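# Press the red block firmly down onto the blue block

## Task

Push the red block down onto the blue block until it is fully seated and flush with it, not perched on the studs. Both blocks must end up on the table. The fit is tight, so line them up closely and press hard. The joint must hold with no help from the robot. Finish by opening the gripper and moving the arm away.

## Robot and tools

Robot: one six-joint arm (Trossen WXAI follower) with a two-finger parallel gripper. Nothing else is driven.

Frame: all positions use the scene frame. Its origin is on the table surface directly under the arm's base. +z points up. Looking along +x, +y is to the left. The base itself may sit slightly tilted, and the reported hand position can be off, more so when the arm is stretched out.

Gripper geometry: the fingers point along the hand's +x axis and close along its y axis. end_effector_position is the point between the finger pads, 3 to 4 cm behind the tips.

execute_actions(actions, pictures): actions is a list holding at most one item.
- An empty list only reports the current state.
- A move is {"rows": [[...]], "steps": n}. rows holds 1 to 15 rows and n is 1 to 15 (default 15). Each control step lasts 1/30 s and uses one row. If there are fewer rows than steps, the last row repeats.
- A wait is {"steps": n} with n up to 300. It returns once n steps have passed since the previous result, and thinking time counts toward those steps.
- pictures (true/false) decides whether camera images come back. They come by default.
- A refused call sends nothing to the robot.

Each row is one list of 7 numbers for the single arm.
- The first six are absolute joint target angles in radians, in this order: waist, shoulder, elbow, wrist pitch, wrist yaw, wrist roll. They are on the same scale as the Joint positions line. They are targets, not offsets.
- Stated ranges: waist -3.054 to 3.054, shoulder 0.000 to 3.142, elbow 0.000 to 2.356, wrist pitch -1.571 to 1.571, wrist yaw -1.571 to 1.571, wrist roll -3.142 to 3.142. A joint's true end may differ from these by up to 0.010 rad either way.
- A call is refused if any target lies more than 0.010 rad beyond a stated end and also farther out than that joint's last reported angle.
- A target past the true end is clipped to that end, and the result then says "joint sent to its limit". That line may refer to an earlier action that is still running. If the line is missing, that does not prove the joint has room left.
- The seventh number is the gripper opening, from -1 to 1. +1 is fully open, a pad gap of 0.088 m. Empty fingers meet at about -0.80, and values below that add nothing. Going from fully open to closed takes at least about 0.5 s.

Motion limits:
- On each step, a joint's target is kept within a set distance of its measured angle: 0.211 rad for waist, shoulder and elbow, 0.213 for wrist pitch, 0.267 for wrist yaw and 0.228 for wrist roll.
- If the targets would move the hand more than 70 mm from where it is, all of them are pulled back toward the current angles. Long moves therefore take several calls.
- Friction can leave a joint short of its target, especially at long reach, and a tiny change may not move it at all. Check Joint positions after every move.

Between calls: the arm keeps heading for the last row sent while you think or wait. It gives up once it has nearly stopped, for example when blocked or moving very slowly, or after a HELD step. To press farther, send a new action. Fingers still opening or closing keep going.

Result lines:
- State: end_effector_position (m), end_effector_quat_wxyz, and linear and angular velocities (m/s, rad/s).
- Joint positions and Joint velocities: the six joints in column order (rad, rad/s), then the pad gap (m, m/s).
- grip_measured: the measured finger opening on the command scale. Readings may carry a fixed offset of about 1 mm for the whole scene. When squeezing something hard they read up to about 3 mm (0.061) narrower than the pads really are. Below +1, the fingers settle where grip_measured equals your command.
- "joint command not followed": a clearance check changed or blocked targets on some steps. Mounting blocks and posts count as part of the arm.
- HELD: marks steps on which your row was not sent, in whole or in part.
- TORQUE FAULT: a joint hit its load limit. The arm halts for 10 s and skips the rest of the call. Load limits (N m): waist 17.6, shoulder 21.8, elbow 21.7, wrist pitch 5.74, wrist yaw 5.72, wrist roll 5.36. A held object's weight adds to the load.
- MOTOR HOT: shown from 50 °C, since holding a load warms the motors. OVER-TEMPERATURE FAULT: at 95 °C the arm is held until it cools. If it has not cooled within 30 to 60 s, power is cut and the arm goes limp.

Grasping: to hold a part, command about 0.07 below the current grip_measured. A smaller gap between command and reading gives a lighter hold. Parts thinner than about 3 mm get proportionally less force. Pad force tops out around 34 to 49 N, and the first contact can spike higher. Brief tugs on a held part or pushes on loose objects may happen at any time.

zoom_image(camera, region): returns a magnified view of the latest full image from cam_head_left, cam_head_right or cam_wrist. region is [x0, y0, x1, y1] in that image's pixels, with the origin at top left, and covers at most 504 by 504 pixels.

Cameras: all three images are 504x504 and come in the order cam_head_left, cam_head_right, cam_wrist. Calibration uses OpenCV pinhole-plus-radial intrinsics and world-to-camera transforms in metres. Fixed cameras can be off by a couple of degrees and several millimetres. The wrist camera's pose is computed from the joint readings.

read_manual(section): returns only the URDF licence texts ("licences"). It does not move anything.

finished_scene(scene): ends the current scene, given by its number, and reports whether the goal was met. It cannot be undone. Answering without any tool call ends everything.

Things to avoid: dropping or slipping parts, slamming into things, and pushing harder than the seating needs. Never knock anything off the table. Avoid overloads and overheating. Before finishing, release the block and pull clear, so that the joint holds on its own.

Each tool is called after ">>>" by a JSON object that holds its "op" and its "data", one argument or row to a line.

## Session

>>> {"op": "execute_actions", "data": {
  "actions": []
}}

Scene clock: 0.00 s of 11933.50 s.
end_effector_position=(+0.1076, -0.0907, +0.2330) grip_measured=+0.853 end_effector_quat_wxyz=(+0.569, +0.517, +0.587, +0.256) end_effector_velocity=(-0.005, +0.001, -0.001) end_effector_angular_velocity=(-0.003, -0.004, +0.026)
Joint positions: [ 0.461  0.724  0.943 -1.484 -0.247  0.642  0.081]
Joint velocities: [-0.002 -0.002 -0.002 -0.022 -0.007 -0.022 -0.   ]
Heat: hottest waist 24 °C (+0.0 °C/min).

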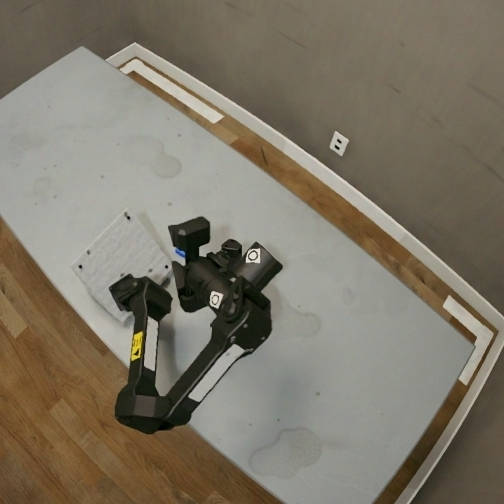

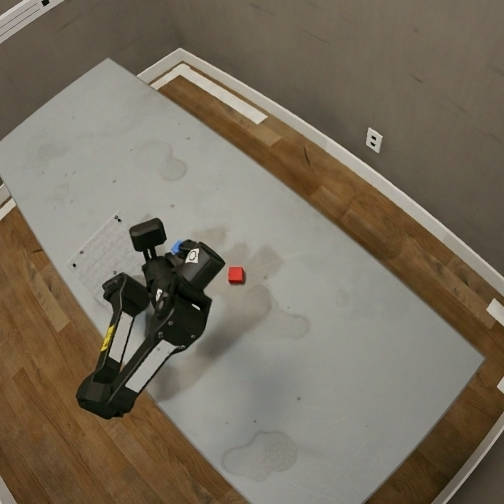

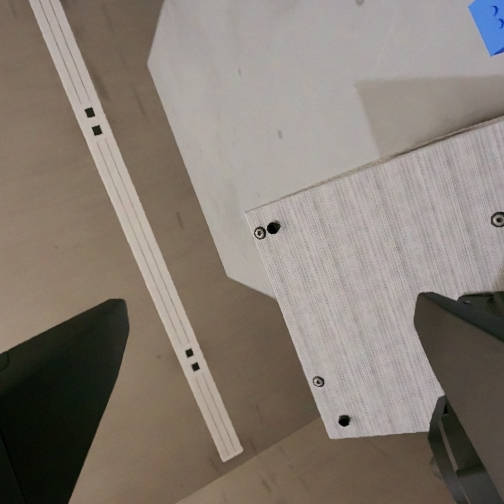

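>>> {"op": "execute_actions", "data": {
  "actions": [
    {"rows":[[0.34,1.454,1.154,-1.371,0.826,0,1]]}
  ],
  "pictures": false
}}

>>> {"op": "execute_actions", "data": {
  "actions": [
    {"steps":45}
  ]
}}

>>> {"op": "zoom_image", "data": {
  "camera": "cam_head_left",
  "region": [130,200,310,340]
}}

>>> {"op": "zoom_image", "data": {
  "camera": "cam_head_right",
  "region": [130,200,310,340]
}}

Scene clock: 20.60 s of 11933.50 s.
end_effector_position=(+0.2396, -0.1708, +0.1217) grip_measured=+1.000 end_effector_quat_wxyz=(+0.705, -0.035, +0.703, +0.087) end_effector_velocity=(+0.041, -0.065, -0.051) end_effector_angular_velocity=(-0.797, +0.056, +0.335)
Joint positions: [ 0.34   1.435  1.146 -1.37   0.751  0.014  0.088]
Joint velocities: [-0.007  0.31  -0.002  0.007  0.769 -0.125  0.   ]
Heat: hottest waist 24 °C (+0.0 °C/min).
Steps of this call (steps 1 to 90: nothing new was sent; then 17.10 s passed at rest; steps 91 to 105: all 15 steps of this action). Readings (joint positions):
91: [0.449 0.745 0.960 -1.486 -0.218 0.605]
92: [0.422 0.782 0.997 -1.464 -0.145 0.551]
94: [0.380 0.891 1.085 -1.399 -0.002 0.427]
98: [0.348 1.119 1.146 -1.379 0.305 0.168]
105: the state above

Scene clock: 22.10 s of 11933.50 s.
end_effector_position=(+0.2424, -0.1796, +0.1197) grip_measured=+1.000 end_effector_quat_wxyz=(+0.704, -0.068, +0.703, +0.069) end_effector_velocity=(-0.002, +0.000, -0.001) end_effector_angular_velocity=(+0.006, +0.008, +0.011)
Joint positions: [ 0.34   1.447  1.146 -1.37   0.823  0.002  0.088]
Joint velocities: [-0.002 -0.002 -0.002 -0.007 -0.007 -0.007  0.   ]
Heat: hottest waist 24 °C (+0.0 °C/min).
Steps of this call (steps 1 to 30: the robot went on to your last target; steps 31 to 45: nothing new was sent). Readings (joint positions):
1: [0.340 1.441 1.146 -1.370 0.774 0.011]
2: [0.340 1.442 1.146 -1.370 0.790 0.008]
4: [0.340 1.442 1.146 -1.370 0.808 0.006]
8: [0.340 1.446 1.146 -1.370 0.819 0.003]
45: the state above
The arm was judged still, so your last target was given up. Only a new action makes it travel on or press farther. Fingers that are still opening or closing keep moving.
camera_calibration (this result's frames):
cam_wrist: T_world_to_cam=[[0.172722, -0.98474, 0.0213072, -0.214361], [-0.917522, -0.15299, 0.367079, 0.183322], [-0.358217, -0.0829524, -0.929946, 0.25646], [0, 0, 0, 1]] pos_world=[0.297095, -0.16177, 0.175768]

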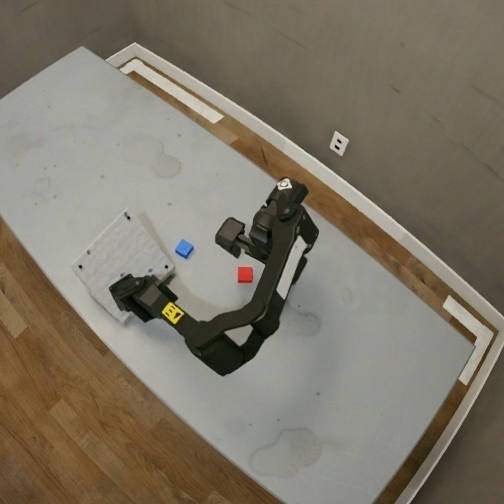

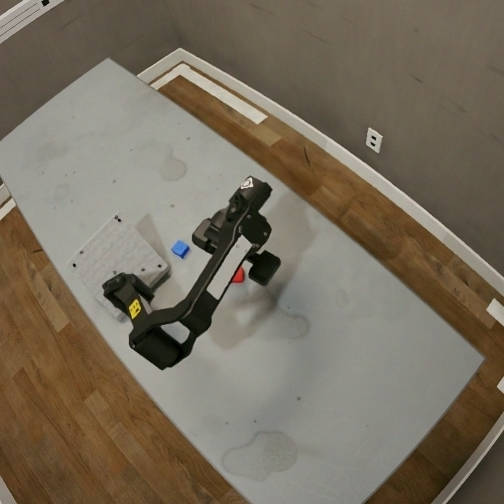

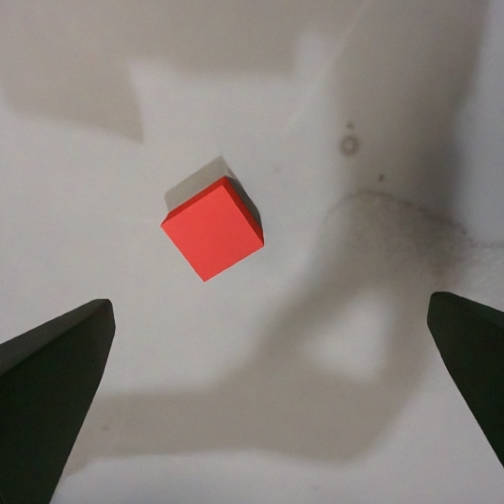

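Region (130, 200, 310, 340) of cam_head_left's 504x504 image, scaled by 2.800, with more detail than that image has.

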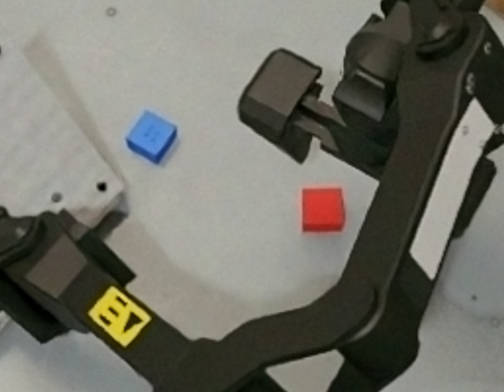

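Region (130, 200, 310, 340) of cam_head_right's 504x504 image, scaled by 2.800, with more detail than that image has.

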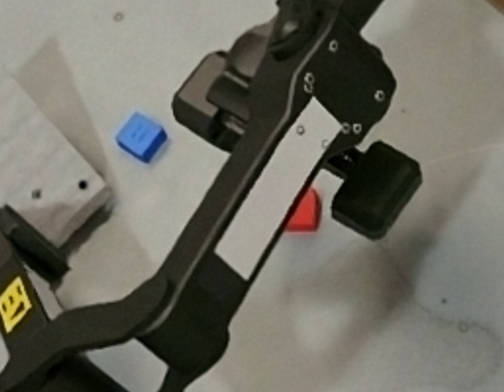

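>>> {"op": "execute_actions", "data": {
  "actions": [
    {"rows":[[0.26,1.451,0.97,-1.103,0.83,-0.72,1]]}
  ],
  "pictures": false
}}

>>> {"op": "execute_actions", "data": {
  "actions": [
    {"steps":20}
  ]
}}

Scene clock: 34.87 s of 11933.50 s.
end_effector_position=(+0.2445, -0.1603, +0.0772) grip_measured=+1.000 end_effector_quat_wxyz=(+0.656, -0.269, +0.652, +0.267) end_effector_velocity=(-0.002, -0.001, -0.002) end_effector_angular_velocity=(+0.006, +0.005, +0.184)
Joint positions: [ 0.261  1.453  0.98  -1.107  0.829 -0.702  0.088]
Joint velocities: [-0.012 -0.007 -0.007  0.007 -0.007 -0.198  0.   ]
Heat: hottest waist 25 °C (+1.7 °C/min).
Steps of this call (steps 1 to 90: nothing new was sent; then 9.27 s passed at rest; steps 91 to 105: all 15 steps of this action). Readings (joint positions):
91: [0.332 1.445 1.122 -1.325 0.827 -0.048]
92: [0.312 1.438 1.086 -1.256 0.829 -0.113]
94: [0.278 1.445 1.025 -1.181 0.829 -0.244]
98: [0.263 1.453 0.983 -1.123 0.829 -0.504]
105: the state above

Scene clock: 35.53 s of 11933.50 s.
end_effector_position=(+0.2445, -0.1603, +0.0771) grip_measured=+1.000 end_effector_quat_wxyz=(+0.655, -0.274, +0.650, +0.272) end_effector_velocity=(-0.001, +0.003, -0.000) end_effector_angular_velocity=(+0.021, +0.008, +0.026)
Joint positions: [ 0.261  1.453  0.98  -1.105  0.829 -0.717  0.088]
Joint velocities: [-0.002  0.002  0.002 -0.007 -0.022 -0.022  0.   ]
Heat: hottest waist 25 °C (+1.7 °C/min).
Steps of this call (steps 1 to 20: the robot went on to your last target). Readings (joint positions):
1: [0.261 1.453 0.980 -1.106 0.829 -0.707]
2: [0.261 1.453 0.980 -1.106 0.829 -0.710]
4: [0.261 1.453 0.980 -1.106 0.829 -0.714]
8: [0.261 1.453 0.980 -1.105 0.829 -0.717]
20: the state above
camera_calibration (this result's frames):
cam_wrist: T_world_to_cam=[[0.697375, -0.71619, 0.0271937, -0.280507], [-0.674087, -0.642544, 0.36434, 0.066072], [-0.243463, -0.272413, -0.930869, 0.160837], [0, 0, 0, 1]] pos_world=[0.279315, -0.114628, 0.133273]

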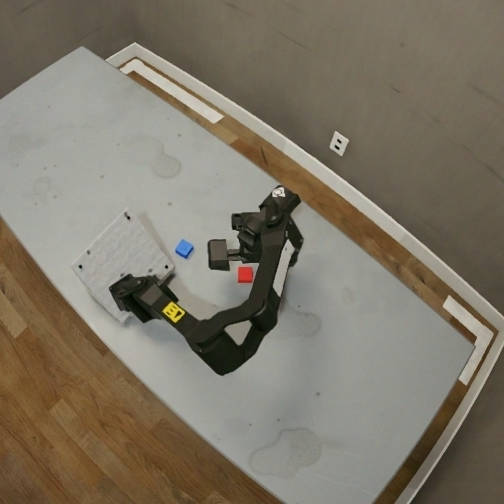

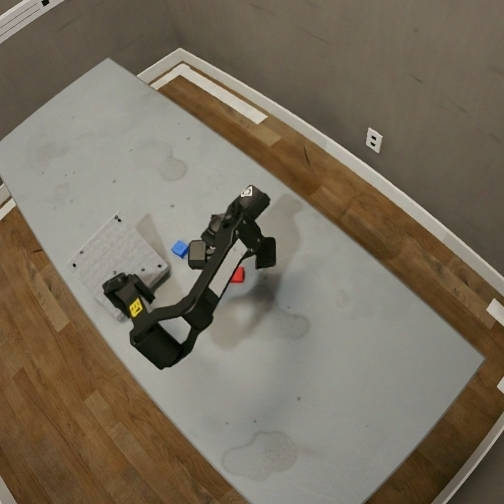

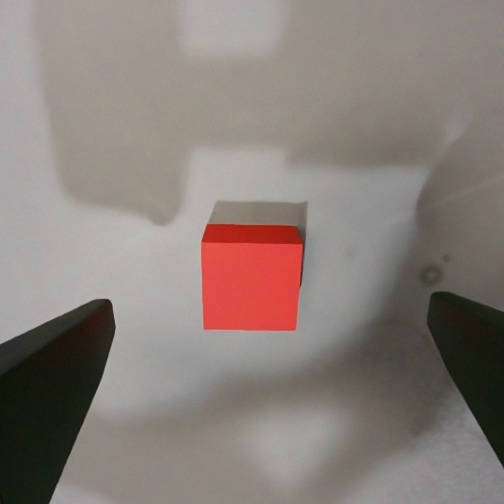

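>>> {"op": "execute_actions", "data": {
  "actions": [
    {"rows":[[0.235,1.452,0.945,-1.05,0.828,-0.76,1],[0.235,1.452,0.945,-1.05,0.828,-0.76,1],[0.235,1.452,0.945,-1.05,0.828,-0.76,1],[0.21,1.452,0.92,-1.0,0.828,-0.8,1],[0.21,1.452,0.92,-1.0,0.828,-0.8,1],[0.21,1.452,0.92,-1.0,0.828,-0.8,1],[0.185,1.452,0.89,-0.95,0.828,-0.84,1],[0.185,1.452,0.89,-0.95,0.828,-0.84,1],[0.185,1.452,0.89,-0.95,0.828,-0.84,1],[0.16,1.452,0.862,-0.89,0.826,-0.88,1]]}
  ],
  "pictures": false
}}

>>> {"op": "execute_actions", "data": {
  "actions": [
    {"steps":20}
  ]
}}

Scene clock: 42.20 s of 11933.50 s.
end_effector_position=(+0.2417, -0.1577, +0.0433) grip_measured=+1.000 end_effector_quat_wxyz=(+0.650, -0.279, +0.651, +0.277) end_effector_velocity=(+0.007, +0.000, -0.012) end_effector_angular_velocity=(+0.002, -0.034, +0.004)
Joint positions: [ 0.163  1.453  0.874 -0.903  0.829 -0.871  0.088]
Joint velocities: [-0.037 -0.002 -0.037  0.125 -0.007 -0.095  0.   ]
Heat: hottest waist 25 °C (+1.4 °C/min).
Steps of this call (steps 1 to 15: the robot went on to your last target; steps 16 to 90: nothing new was sent; then 3.17 s passed at rest; steps 91 to 105: all 15 steps of this action). Readings (joint positions):
91: [0.259 1.453 0.976 -1.094 0.829 -0.727]
92: [0.252 1.453 0.970 -1.079 0.829 -0.736]
94: [0.239 1.453 0.957 -1.055 0.829 -0.757]
98: [0.206 1.453 0.922 -0.990 0.829 -0.807]
105: the state above

Scene clock: 42.87 s of 11933.50 s.
end_effector_position=(+0.2425, -0.1577, +0.0425) grip_measured=+1.000 end_effector_quat_wxyz=(+0.651, -0.280, +0.650, +0.276) end_effector_velocity=(+0.000, -0.000, +0.000) end_effector_angular_velocity=(+0.007, -0.007, -0.003)
Joint positions: [ 0.161  1.453  0.871 -0.892  0.829 -0.878  0.088]
Joint velocities: [-0.002 -0.007 -0.002  0.007 -0.007 -0.007  0.   ]
Heat: hottest waist 25 °C (+1.4 °C/min).
Steps of this call (steps 1 to 20: the robot went on to your last target). Readings (joint positions):
1: [0.163 1.453 0.873 -0.899 0.829 -0.873]
2: [0.162 1.453 0.873 -0.897 0.829 -0.875]
4: [0.162 1.453 0.872 -0.895 0.829 -0.876]
8: [0.161 1.453 0.871 -0.893 0.829 -0.878]
20: the state above
camera_calibration (this result's frames):
cam_wrist: T_world_to_cam=[[0.708687, -0.704952, 0.0283927, -0.277304], [-0.662806, -0.651447, 0.369195, 0.074635], [-0.241768, -0.280462, -0.928918, 0.127015], [0, 0, 0, 1]] pos_world=[0.276698, -0.111242, 0.0983052]

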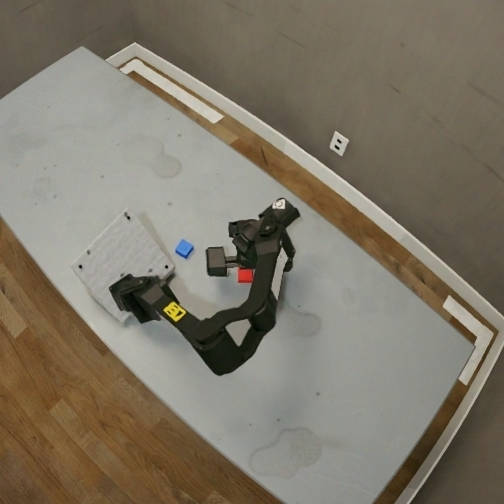

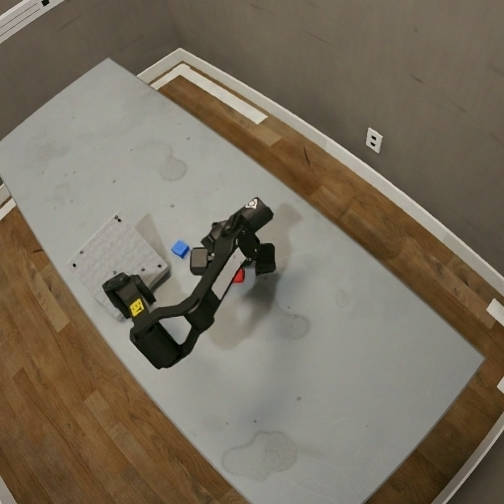

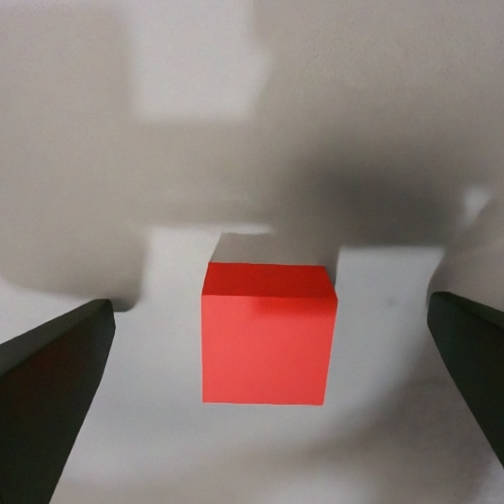

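>>> {"op": "execute_actions", "data": {
  "actions": [
    {"rows":[[0.16,1.452,0.862,-0.89,0.826,-0.88,-0.27]]}
  ],
  "pictures": false
}}

>>> {"op": "execute_actions", "data": {
  "actions": [
    {"rows":[[0.2,1.452,0.92,-0.98,0.826,-0.82,-0.27],[0.2,1.452,0.92,-0.98,0.826,-0.82,-0.27],[0.2,1.452,0.92,-0.98,0.826,-0.82,-0.27],[0.26,1.452,0.98,-1.1,0.826,-0.72,-0.27],[0.26,1.452,0.98,-1.1,0.826,-0.72,-0.27],[0.26,1.452,0.98,-1.1,0.826,-0.72,-0.27],[0.36,1.452,1.05,-1.28,0.826,-0.5,-0.27]]}
  ],
  "pictures": false
}}

>>> {"op": "execute_actions", "data": {
  "actions": [
    {"rows":[[0.883,1.714,0.75,-1.186,0.636,0.64,-0.27]]}
  ],
  "pictures": false
}}

>>> {"op": "execute_actions", "data": {
  "actions": [
    {"steps":30}
  ]
}}

Scene clock: 63.63 s of 11933.50 s.
end_effector_position=(+0.2425, -0.1574, +0.0425) grip_measured=-0.171 end_effector_quat_wxyz=(+0.651, -0.280, +0.649, +0.276) end_effector_velocity=(+0.000, +0.001, -0.000) end_effector_angular_velocity=(+0.007, -0.004, -0.029)
Joint positions: [ 0.162  1.453  0.871 -0.892  0.828 -0.878  0.031]
Joint velocities: [-0.002 -0.002 -0.002  0.007 -0.007  0.022 -0.   ]
Heat: hottest waist 26 °C (+2.0 °C/min).
Steps of this call (steps 1 to 15: the robot went on to your last target; steps 16 to 90: nothing new was sent; then 17.27 s passed at rest; steps 91 to 105: all 15 steps of this action). Readings (joint positions):
91: [0.161 1.453 0.871 -0.892 0.829 -0.878]
92: [0.161 1.453 0.871 -0.892 0.829 -0.878]
94: [0.161 1.453 0.871 -0.892 0.829 -0.878]
98: [0.161 1.453 0.871 -0.892 0.829 -0.878]
105: the state above

Scene clock: 64.13 s of 11933.50 s.
end_effector_position=(+0.2380, -0.1579, +0.1026) grip_measured=-0.171 end_effector_quat_wxyz=(+0.662, -0.254, +0.660, +0.250) end_effector_velocity=(-0.015, +0.003, +0.001) end_effector_angular_velocity=(+0.010, +0.052, -0.039)
Joint positions: [ 0.354  1.452  1.036 -1.269  0.828 -0.513  0.031]
Joint velocities: [ 0.012 -0.002 -0.007 -0.081 -0.022  0.11  -0.   ]
Heat: hottest waist 26 °C (+2.0 °C/min).
Steps of this call (steps 1 to 15: all 15 steps of this action). Readings (joint positions):
1: [0.165 1.453 0.876 -0.906 0.828 -0.867]
2: [0.173 1.453 0.883 -0.932 0.828 -0.854]
4: [0.193 1.453 0.903 -0.980 0.828 -0.815]
8: [0.283 1.454 0.985 -1.151 0.828 -0.649]
15: the state above

Scene clock: 64.63 s of 11933.50 s.
end_effector_position=(+0.1926, -0.0481, +0.0840) grip_measured=-0.171 end_effector_quat_wxyz=(+0.615, -0.265, +0.674, +0.311) end_effector_velocity=(+0.001, +0.005, +0.000) end_effector_angular_velocity=(+0.026, -0.001, -0.022)
Joint positions: [ 0.628  1.664  0.818 -1.202  0.671 -0.185  0.031]
Joint velocities: [ 0.002 -0.002 -0.002  0.022 -0.022  0.007 -0.   ]
Heat: hottest waist 26 °C (+2.0 °C/min).
A step of this action was HELD (marked below), so the robot has no last target. The arm can still carry out the HELD step.
Steps of this call (steps 1 to 15: all 15 steps of this action). Readings (joint positions):
1: [0.364 1.466 1.023 -1.264 0.820 -0.483]
2: [0.396 1.482 1.002 -1.246 0.793 -0.441]
4: [0.473 1.552 0.939 -1.221 0.734 -0.360]
8: [0.657 1.674 0.810 -1.203 0.651 -0.184] HELD
9: [0.654 1.679 0.805 -1.204 0.653 -0.185] HELD
10: [0.643 1.675 0.808 -1.203 0.664 -0.185] HELD
11: [0.635 1.668 0.814 -1.202 0.671 -0.185] HELD
12: [0.630 1.664 0.817 -1.202 0.671 -0.185] HELD
13: [0.629 1.664 0.818 -1.202 0.671 -0.185] HELD
14: [0.628 1.664 0.818 -1.202 0.671 -0.185] HELD
15: the state above HELD
joint command not followed: on one or more control steps a check withheld the commanded joint targets, and the robot was not sent them on those steps. On the call's last step the targets were still withheld.
cause: the commanded joint targets would bring two parts of the arm too close to each other (joints 1 (waist) to 6 (wrist roll) lie between them); next, command targets that bring no two parts of the arm closer together.

Scene clock: 65.63 s of 11933.50 s.
end_effector_position=(+0.1926, -0.0481, +0.0840) grip_measured=-0.171 end_effector_quat_wxyz=(+0.615, -0.265, +0.674, +0.311) end_effector_velocity=(-0.005, -0.002, -0.000) end_effector_angular_velocity=(-0.001, +0.019, +0.035)
Joint positions: [ 0.628  1.664  0.818 -1.202  0.671 -0.185  0.031]
Joint velocities: [-0.002 -0.002 -0.002 -0.022 -0.007 -0.022  0.   ]
Heat: hottest waist 26 °C (+2.0 °C/min).
Steps of this call (steps 1 to 30: nothing new was sent). Readings (joint positions):
1: [0.628 1.664 0.818 -1.202 0.671 -0.185]
2: [0.628 1.664 0.818 -1.202 0.671 -0.185]
4: [0.628 1.664 0.818 -1.202 0.671 -0.185]
8: [0.628 1.664 0.818 -1.202 0.671 -0.185]
30: the state above
camera_calibration (this result's frames):
cam_wrist: T_world_to_cam=[[0.728411, -0.681535, -0.0702004, -0.160317], [-0.600086, -0.684072, 0.414659, 0.0801675], [-0.330627, -0.259916, -0.907265, 0.200552], [0, 0, 0, 1]] pos_world=[0.231192, -0.00229453, 0.137457]

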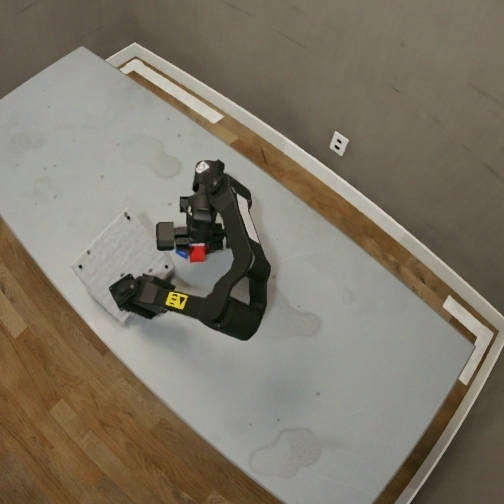

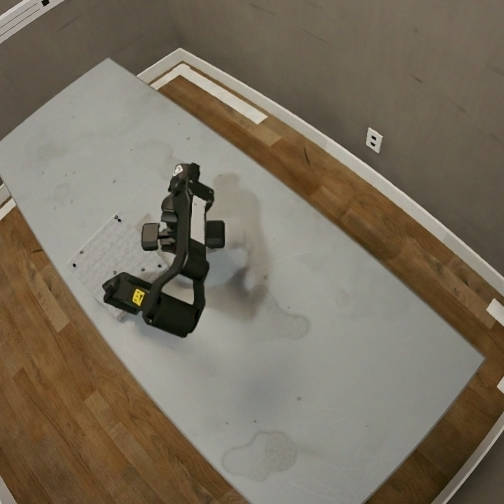

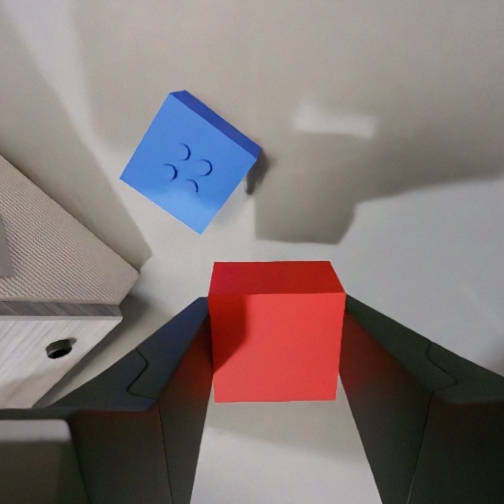

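>>> {"op": "execute_actions", "data": {
  "actions": [
    {"rows":[[0.628,1.664,0.83,-1.15,0.69,0.54,-0.27]]}
  ],
  "pictures": false
}}

>>> {"op": "execute_actions", "data": {
  "actions": [
    {"rows":[[0.72,1.7,0.8,-1.1,0.693,0.54,-0.27],[0.72,1.7,0.8,-1.1,0.693,0.54,-0.27],[0.72,1.7,0.8,-1.1,0.693,0.54,-0.27],[0.775,1.75,0.78,-1.07,0.693,0.54,-0.27],[0.775,1.75,0.78,-1.07,0.693,0.54,-0.27],[0.775,1.75,0.78,-1.07,0.693,0.54,-0.27],[0.775,1.797,0.758,-1.043,0.693,0.54,-0.27]]}
  ],
  "pictures": false
}}

>>> {"op": "execute_actions", "data": {
  "actions": [
    {"steps":20}
  ]
}}

Scene clock: 75.80 s of 11933.50 s.
end_effector_position=(+0.1954, -0.0488, +0.0786) grip_measured=-0.171 end_effector_quat_wxyz=(+0.650, -0.167, +0.713, +0.202) end_effector_velocity=(+0.004, -0.004, -0.004) end_effector_angular_velocity=(-0.064, +0.006, -0.564)
Joint positions: [ 0.607  1.669  0.81  -1.173  0.685  0.1    0.031]
Joint velocities: [-0.027 -0.002 -0.002  0.022  0.022  0.535 -0.   ]
Heat: hottest waist 26 °C (+2.0 °C/min).
Steps of this call (steps 1 to 90: nothing new was sent; then 6.67 s passed at rest; steps 91 to 105: all 15 steps of this action). Readings (joint positions):
91: [0.628 1.664 0.818 -1.202 0.671 -0.182]
92: [0.628 1.664 0.818 -1.201 0.671 -0.174]
94: [0.628 1.664 0.818 -1.194 0.671 -0.142]
98: [0.628 1.664 0.818 -1.178 0.677 -0.056]
105: the state above

Scene clock: 76.30 s of 11933.50 s.
end_effector_position=(+0.2021, -0.0381, +0.0847) grip_measured=-0.171 end_effector_quat_wxyz=(+0.678, -0.134, +0.703, +0.167) end_effector_velocity=(-0.002, +0.000, +0.000) end_effector_angular_velocity=(+0.003, +0.007, +0.014)
Joint positions: [ 0.654  1.675  0.812 -1.135  0.687  0.21   0.031]
Joint velocities: [ 0.002 -0.002 -0.002 -0.007 -0.007 -0.007 -0.   ]
Heat: hottest waist 26 °C (+2.0 °C/min).
A step of this action was HELD (marked below), so the robot has no last target. The arm can still carry out the HELD step.
Steps of this call (steps 1 to 15: all 15 steps of this action). Readings (joint positions):
1: [0.607 1.669 0.810 -1.170 0.685 0.118]
2: [0.608 1.670 0.810 -1.167 0.687 0.137]
4: [0.622 1.674 0.809 -1.154 0.687 0.172]
7: [0.660 1.675 0.812 -1.134 0.687 0.210] HELD
8: [0.658 1.675 0.812 -1.134 0.687 0.210] HELD
9: [0.656 1.675 0.812 -1.135 0.687 0.210] HELD
10: [0.655 1.675 0.812 -1.135 0.687 0.210] HELD
11: [0.654 1.675 0.812 -1.135 0.687 0.210] HELD
12: [0.654 1.675 0.812 -1.135 0.687 0.210] HELD
13: [0.654 1.675 0.812 -1.135 0.687 0.210] HELD
14: [0.654 1.675 0.812 -1.135 0.687 0.210] HELD
15: the state above HELD
joint command not followed: on one or more control steps a check withheld the commanded joint targets, and the robot was not sent them on those steps. On the call's last step the targets were still withheld.
cause: the commanded joint targets would bring two parts of the arm too close to each other (joints 1 (waist) to 6 (wrist roll) lie between them); next, command targets that bring no two parts of the arm closer together.

Scene clock: 76.97 s of 11933.50 s.
end_effector_position=(+0.2021, -0.0381, +0.0847) grip_measured=-0.171 end_effector_quat_wxyz=(+0.678, -0.134, +0.703, +0.167) end_effector_velocity=(-0.003, +0.001, +0.000) end_effector_angular_velocity=(+0.017, +0.016, +0.022)
Joint positions: [ 0.654  1.675  0.812 -1.135  0.687  0.21   0.031]
Joint velocities: [-0.002 -0.007 -0.002 -0.007 -0.022 -0.022 -0.   ]
Heat: hottest waist 26 °C (+2.0 °C/min).
Steps of this call (steps 1 to 20: nothing new was sent). Readings (joint positions):
1: [0.654 1.675 0.812 -1.135 0.687 0.210]
2: [0.654 1.675 0.812 -1.135 0.687 0.210]
4: [0.654 1.675 0.812 -1.135 0.687 0.210]
8: [0.654 1.675 0.812 -1.135 0.687 0.210]
20: the state above
camera_calibration (this result's frames):
cam_wrist: T_world_to_cam=[[0.39771, -0.917051, -0.0290367, -0.105976], [-0.839261, -0.376398, 0.392384, 0.154308], [-0.370766, -0.131686, -0.919343, 0.220905], [0, 0, 0, 1]] pos_world=[0.253556, -0.0100138, 0.139462]

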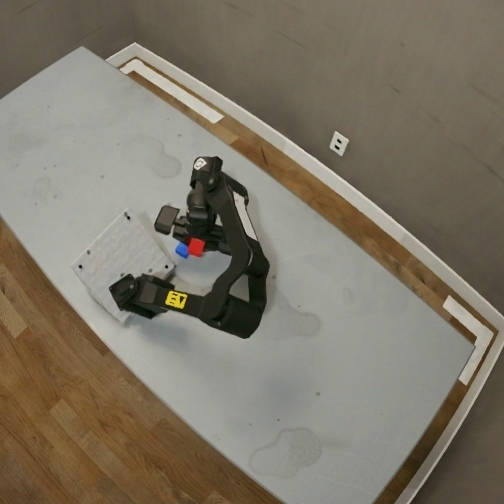

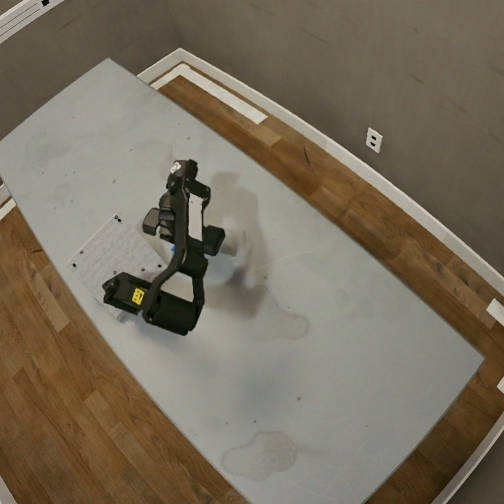

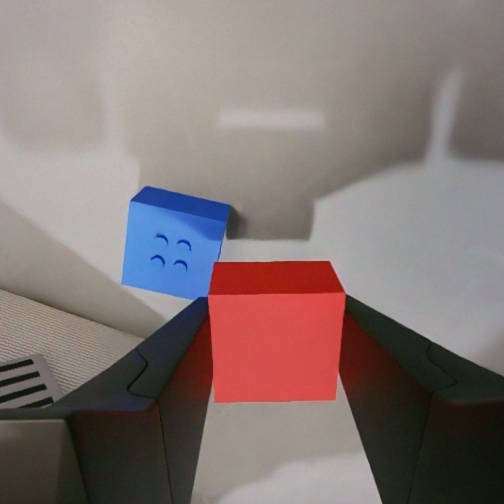

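>>> {"op": "execute_actions", "data": {
  "actions": [
    {"rows":[[0.654,1.675,0.812,-1.135,0.69,0.54,-0.27]]}
  ],
  "pictures": false
}}

>>> {"op": "execute_actions", "data": {
  "actions": [
    {"steps":30}
  ],
  "pictures": false
}}

>>> {"op": "execute_actions", "data": {
  "actions": [
    {"rows":[[0.72,1.73,0.79,-1.08,0.693,0.54,-0.27],[0.72,1.73,0.79,-1.08,0.693,0.54,-0.27],[0.72,1.73,0.79,-1.08,0.693,0.54,-0.27],[0.72,1.73,0.79,-1.08,0.693,0.54,-0.27],[0.778,1.797,0.76,-1.043,0.693,0.54,-0.27]]}
  ],
  "pictures": false
}}

>>> {"op": "execute_actions", "data": {
  "actions": [
    {"steps":25}
  ]
}}

Scene clock: 88.57 s of 11933.50 s.
end_effector_position=(+0.2021, -0.0381, +0.0847) grip_measured=-0.171 end_effector_quat_wxyz=(+0.690, -0.035, +0.720, +0.064) end_effector_velocity=(-0.003, -0.004, -0.001) end_effector_angular_velocity=(-0.034, +0.026, -0.404)
Joint positions: [ 0.654  1.675  0.812 -1.135  0.687  0.5    0.031]
Joint velocities: [-0.002 -0.002 -0.002 -0.022  0.007  0.418 -0.   ]
Heat: hottest waist 26 °C (+1.0 °C/min).
Steps of this call (steps 1 to 90: nothing new was sent; then 8.10 s passed at rest; steps 91 to 105: all 15 steps of this action). Readings (joint positions):
91: [0.654 1.675 0.812 -1.135 0.687 0.212]
92: [0.654 1.675 0.812 -1.135 0.687 0.220]
94: [0.654 1.675 0.812 -1.135 0.687 0.250]
98: [0.654 1.675 0.812 -1.135 0.687 0.337]
105: the state above

Scene clock: 89.57 s of 11933.50 s.
end_effector_position=(+0.2021, -0.0381, +0.0847) grip_measured=-0.171 end_effector_quat_wxyz=(+0.691, -0.022, +0.721, +0.050) end_effector_velocity=(-0.004, +0.002, -0.001) end_effector_angular_velocity=(+0.013, +0.022, +0.014)
Joint positions: [ 0.654  1.675  0.812 -1.135  0.687  0.538  0.031]
Joint velocities: [-0.002  0.002 -0.002 -0.007 -0.022 -0.007 -0.   ]
Heat: hottest waist 26 °C (+1.0 °C/min).
Steps of this call (steps 1 to 30: the robot went on to your last target). Readings (joint positions):
1: [0.654 1.675 0.812 -1.135 0.687 0.512]
2: [0.654 1.675 0.812 -1.135 0.687 0.520]
4: [0.654 1.675 0.812 -1.135 0.687 0.529]
8: [0.654 1.675 0.812 -1.135 0.687 0.536]
30: the state above
The arm was judged still, so your last target was given up. Only a new action makes it travel on or press farther. Fingers that are still opening or closing keep moving.

Scene clock: 90.07 s of 11933.50 s.
end_effector_position=(+0.1951, -0.0036, +0.0798) grip_measured=-0.171 end_effector_quat_wxyz=(+0.705, -0.080, +0.700, +0.081) end_effector_velocity=(+0.000, +0.003, +0.001) end_effector_angular_velocity=(+0.007, -0.002, +0.011)
Joint positions: [ 0.774  1.789  0.769 -1.046  0.693  0.538  0.031]
Joint velocities: [ 0.007  0.007  0.002  0.007 -0.007 -0.007 -0.   ]
Heat: hottest waist 26 °C (+1.0 °C/min).
Steps of this call (steps 1 to 15: all 15 steps of this action). Readings (joint positions):
1: [0.659 1.681 0.811 -1.130 0.691 0.538]
2: [0.675 1.690 0.809 -1.113 0.693 0.538]
4: [0.702 1.712 0.806 -1.093 0.693 0.538]
8: [0.760 1.774 0.780 -1.056 0.693 0.538]
15: the state above

Scene clock: 90.90 s of 11933.50 s.
end_effector_position=(+0.1951, -0.0033, +0.0797) grip_measured=-0.171 end_effector_quat_wxyz=(+0.705, -0.080, +0.700, +0.081) end_effector_velocity=(-0.003, -0.004, +0.000) end_effector_angular_velocity=(-0.017, +0.005, +0.023)
Joint positions: [ 0.774  1.79   0.769 -1.045  0.693  0.538  0.031]
Joint velocities: [ 0.002 -0.002 -0.002 -0.022  0.007 -0.007 -0.   ]
Heat: hottest waist 26 °C (+1.0 °C/min).
Steps of this call (steps 1 to 15: the robot went on to your last target; steps 16 to 25: nothing new was sent). Readings (joint positions):
1: [0.774 1.789 0.769 -1.046 0.693 0.538]
2: [0.774 1.790 0.769 -1.046 0.693 0.538]
4: [0.774 1.790 0.769 -1.046 0.693 0.538]
8: [0.774 1.790 0.769 -1.045 0.693 0.538]
25: the state above
The arm was judged still, so your last target was given up. Only a new action makes it travel on or press farther. Fingers that are still opening or closing keep moving.
camera_calibration (this result's frames):
cam_wrist: T_world_to_cam=[[0.206563, -0.978187, 0.0219449, -0.0383829], [-0.913348, -0.184731, 0.362863, 0.180994], [-0.350894, -0.0949976, -0.931584, 0.215563], [0, 0, 0, 1]] pos_world=[0.248879, 0.0163674, 0.135981]

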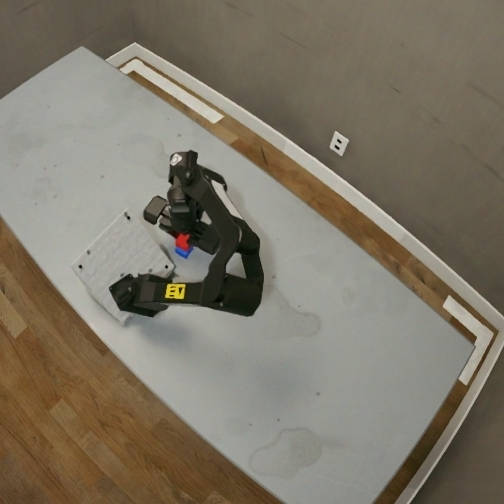

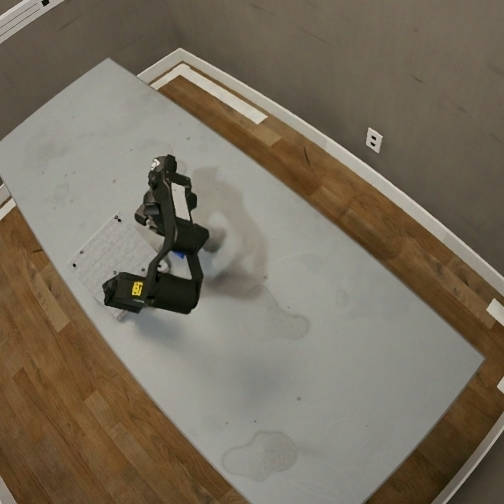

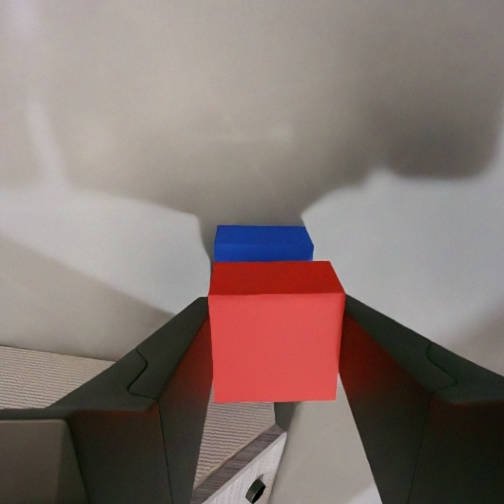

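>>> {"op": "execute_actions", "data": {
  "actions": [
    {"rows":[[0.76,1.8,0.74,-1.01,0.7,0.52,-0.27],[0.76,1.8,0.74,-1.01,0.7,0.52,-0.27],[0.76,1.8,0.74,-1.01,0.7,0.52,-0.27],[0.76,1.8,0.74,-1.01,0.7,0.52,-0.27],[0.745,1.8,0.713,-0.977,0.708,0.506,-0.27]]}
  ]
}}

>>> {"op": "zoom_image", "data": {
  "camera": "cam_wrist",
  "region": [180,200,380,320]
}}

>>> {"op": "zoom_image", "data": {
  "camera": "cam_head_left",
  "region": [155,220,215,270]
}}

Scene clock: 97.10 s of 11933.50 s.
end_effector_position=(+0.1915, -0.0028, +0.0669) grip_measured=-0.171 end_effector_quat_wxyz=(+0.703, -0.081, +0.701, +0.081) end_effector_velocity=(-0.007, +0.002, -0.001) end_effector_angular_velocity=(+0.021, +0.033, +0.014)
Joint positions: [ 0.746  1.794  0.723 -0.98   0.704  0.509  0.031]
Joint velocities: [-0.002 -0.002 -0.007 -0.007 -0.037 -0.007 -0.   ]
Heat: hottest waist 27 °C (+2.0 °C/min).
Steps of this call (steps 1 to 90: nothing new was sent; then 2.70 s passed at rest; steps 91 to 105: all 15 steps of this action). Readings (joint positions):
91: [0.773 1.790 0.766 -1.039 0.693 0.537]
92: [0.770 1.790 0.762 -1.028 0.693 0.533]
94: [0.765 1.793 0.755 -1.021 0.695 0.527]
98: [0.750 1.794 0.730 -0.990 0.702 0.513]
105: the state above
camera_calibration (this result's frames):
cam_wrist: T_world_to_cam=[[0.207239, -0.978026, 0.0227337, -0.0370269], [-0.911984, -0.184731, 0.366278, 0.181921], [-0.35403, -0.0966399, -0.930228, 0.202922], [0, 0, 0, 1]] pos_world=[0.245423, 0.0170036, 0.122971]

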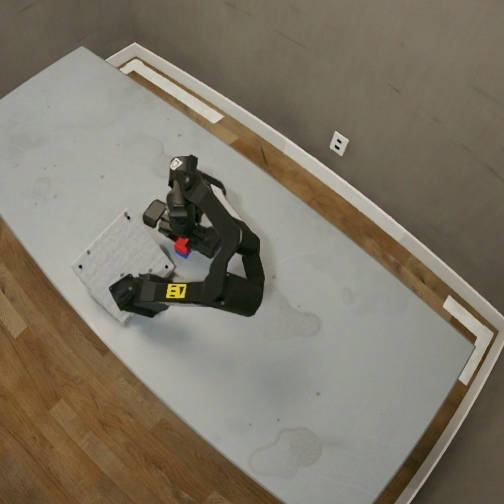

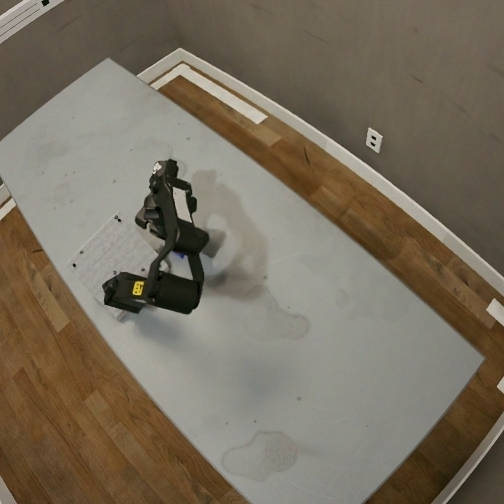

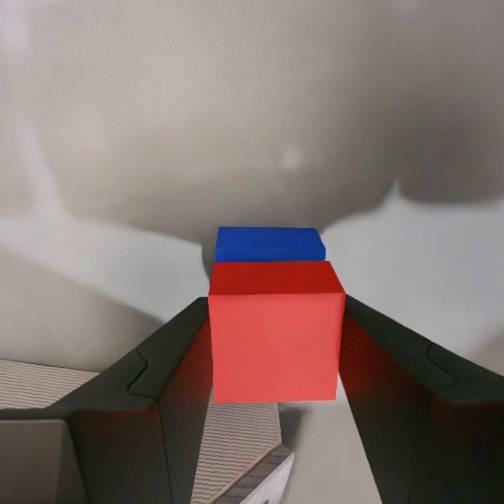

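Region (180, 200, 380, 320) of cam_wrist's 504x504 image, scaled by 2.520, with more detail than that image has; it fills the top 302 rows of this view, and the rest is white.

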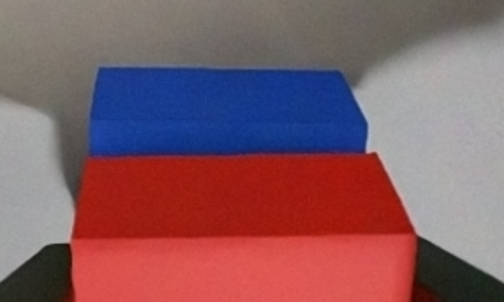

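Region (155, 220, 215, 270) of cam_head_left's 504x504 image, scaled by 8.400, with more detail than that image has.

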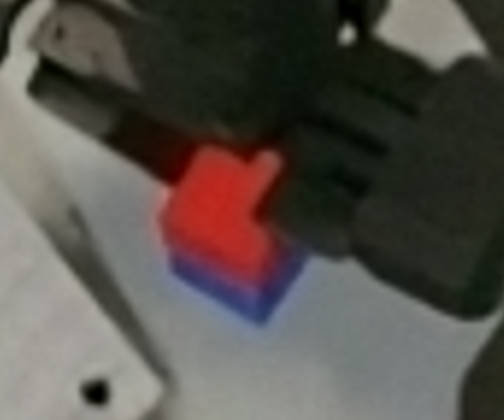

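>>> {"op": "execute_actions", "data": {
  "actions": [
    {"rows":[[0.732,1.806,0.71,-0.958,0.716,0.52,-0.27]]}
  ]
}}

>>> {"op": "zoom_image", "data": {
  "camera": "cam_wrist",
  "region": [180,200,380,320]
}}

Scene clock: 106.10 s of 11933.50 s.
end_effector_position=(+0.1935, -0.0030, +0.0638) grip_measured=-0.171 end_effector_quat_wxyz=(+0.705, -0.072, +0.702, +0.071) end_effector_velocity=(-0.002, +0.001, -0.001) end_effector_angular_velocity=(+0.007, +0.005, +0.004)
Joint positions: [ 0.733  1.799  0.72  -0.961  0.713  0.518  0.031]
Joint velocities: [-0.002 -0.002 -0.007  0.007 -0.007 -0.007 -0.   ]
Heat: hottest waist 27 °C (+2.0 °C/min).
Steps of this call (steps 1 to 15: the robot went on to your last target; steps 16 to 90: nothing new was sent; then 5.50 s passed at rest; steps 91 to 105: all 15 steps of this action). Readings (joint positions):
91: [0.745 1.794 0.722 -0.976 0.706 0.509]
92: [0.741 1.795 0.722 -0.970 0.708 0.511]
94: [0.736 1.798 0.721 -0.965 0.711 0.514]
98: [0.733 1.799 0.720 -0.961 0.712 0.517]
105: the state above
camera_calibration (this result's frames):
cam_wrist: T_world_to_cam=[[0.182058, -0.982992, 0.024125, -0.0328159], [-0.917232, -0.160936, 0.364398, 0.18609], [-0.354318, -0.0884698, -0.930931, 0.200875], [0, 0, 0, 1]] pos_world=[0.247835, 0.015462, 0.119982]

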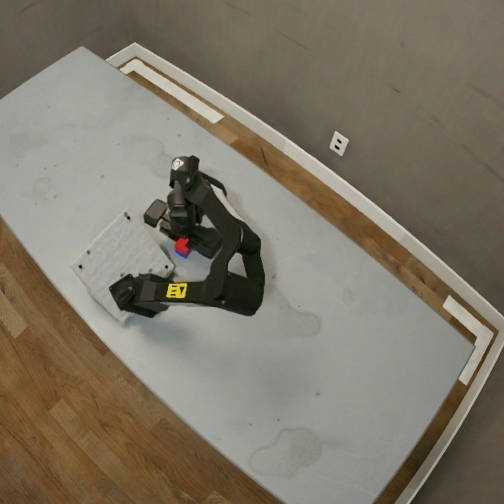

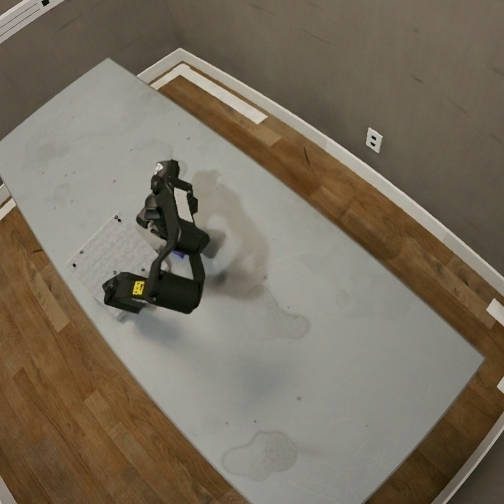

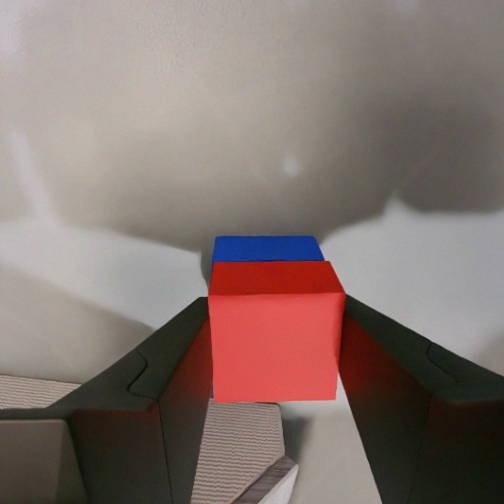

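Region (180, 200, 380, 320) of cam_wrist's 504x504 image, scaled by 2.520, with more detail than that image has; it fills the top 302 rows of this view, and the rest is white.

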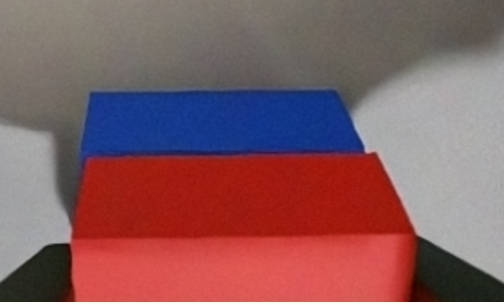

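>>> {"op": "execute_actions", "data": {
  "actions": [
    {"rows":[[0.732,1.806,0.71,-0.958,0.702,0.52,-0.27]]}
  ]
}}

>>> {"op": "zoom_image", "data": {
  "camera": "cam_wrist",
  "region": [180,200,380,320]
}}

Scene clock: 110.77 s of 11933.50 s.
end_effector_position=(+0.1928, -0.0021, +0.0637) grip_measured=-0.171 end_effector_quat_wxyz=(+0.704, -0.070, +0.703, +0.074) end_effector_velocity=(-0.002, -0.001, -0.000) end_effector_angular_velocity=(+0.002, +0.011, +0.025)
Joint positions: [ 0.732  1.799  0.72  -0.96   0.705  0.518  0.031]
Joint velocities: [-0.002 -0.002 -0.002 -0.007 -0.007 -0.022  0.   ]
Heat: hottest waist 27 °C (+2.0 °C/min).
Steps of this call (steps 1 to 15: the robot went on to your last target; steps 16 to 90: nothing new was sent; then 1.17 s passed at rest; steps 91 to 105: all 15 steps of this action). Readings (joint positions):
91: [0.732 1.799 0.720 -0.960 0.713 0.518]
92: [0.732 1.799 0.720 -0.960 0.712 0.518]
94: [0.732 1.799 0.720 -0.960 0.709 0.518]
98: [0.732 1.799 0.720 -0.960 0.706 0.518]
105: the state above
camera_calibration (this result's frames):
cam_wrist: T_world_to_cam=[[0.181941, -0.983153, 0.0175392, -0.031366], [-0.915321, -0.162817, 0.368345, 0.184968], [-0.359284, -0.0830711, -0.929524, 0.201475], [0, 0, 0, 1]] pos_world=[0.247399, 0.0160152, 0.119693]

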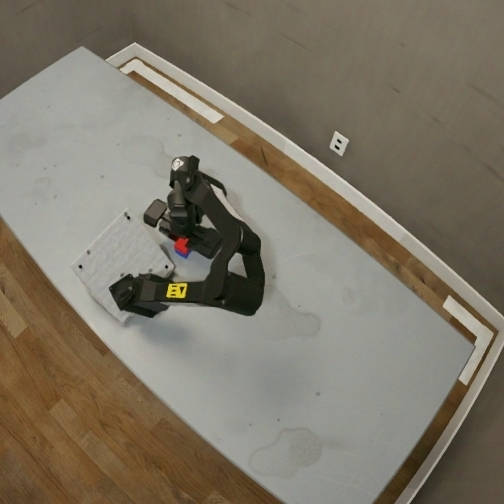

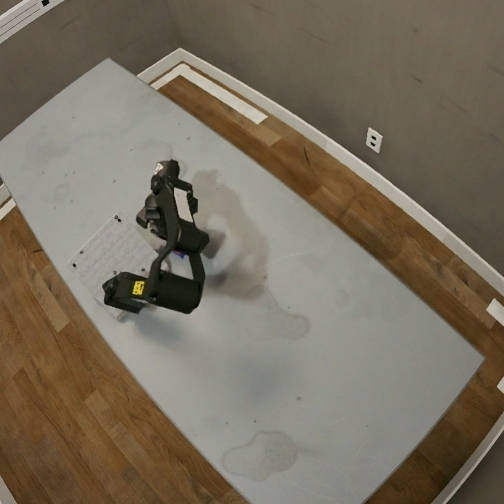

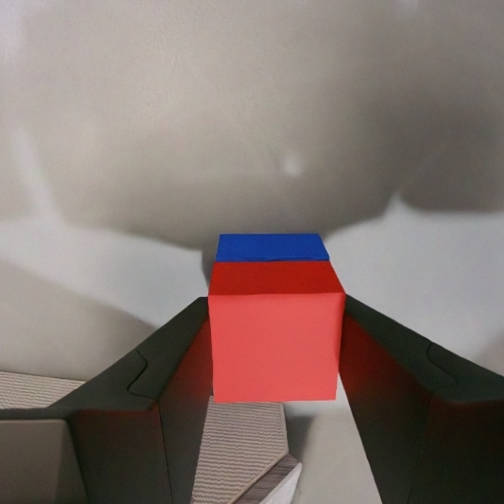

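Region (180, 200, 380, 320) of cam_wrist's 504x504 image, scaled by 2.520, with more detail than that image has; it fills the top 302 rows of this view, and the rest is white.

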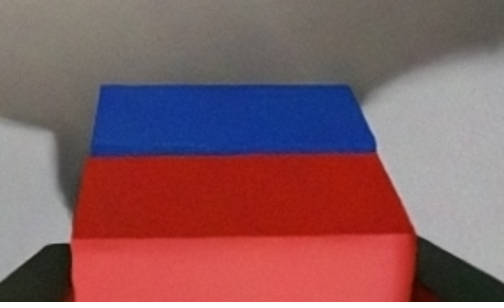

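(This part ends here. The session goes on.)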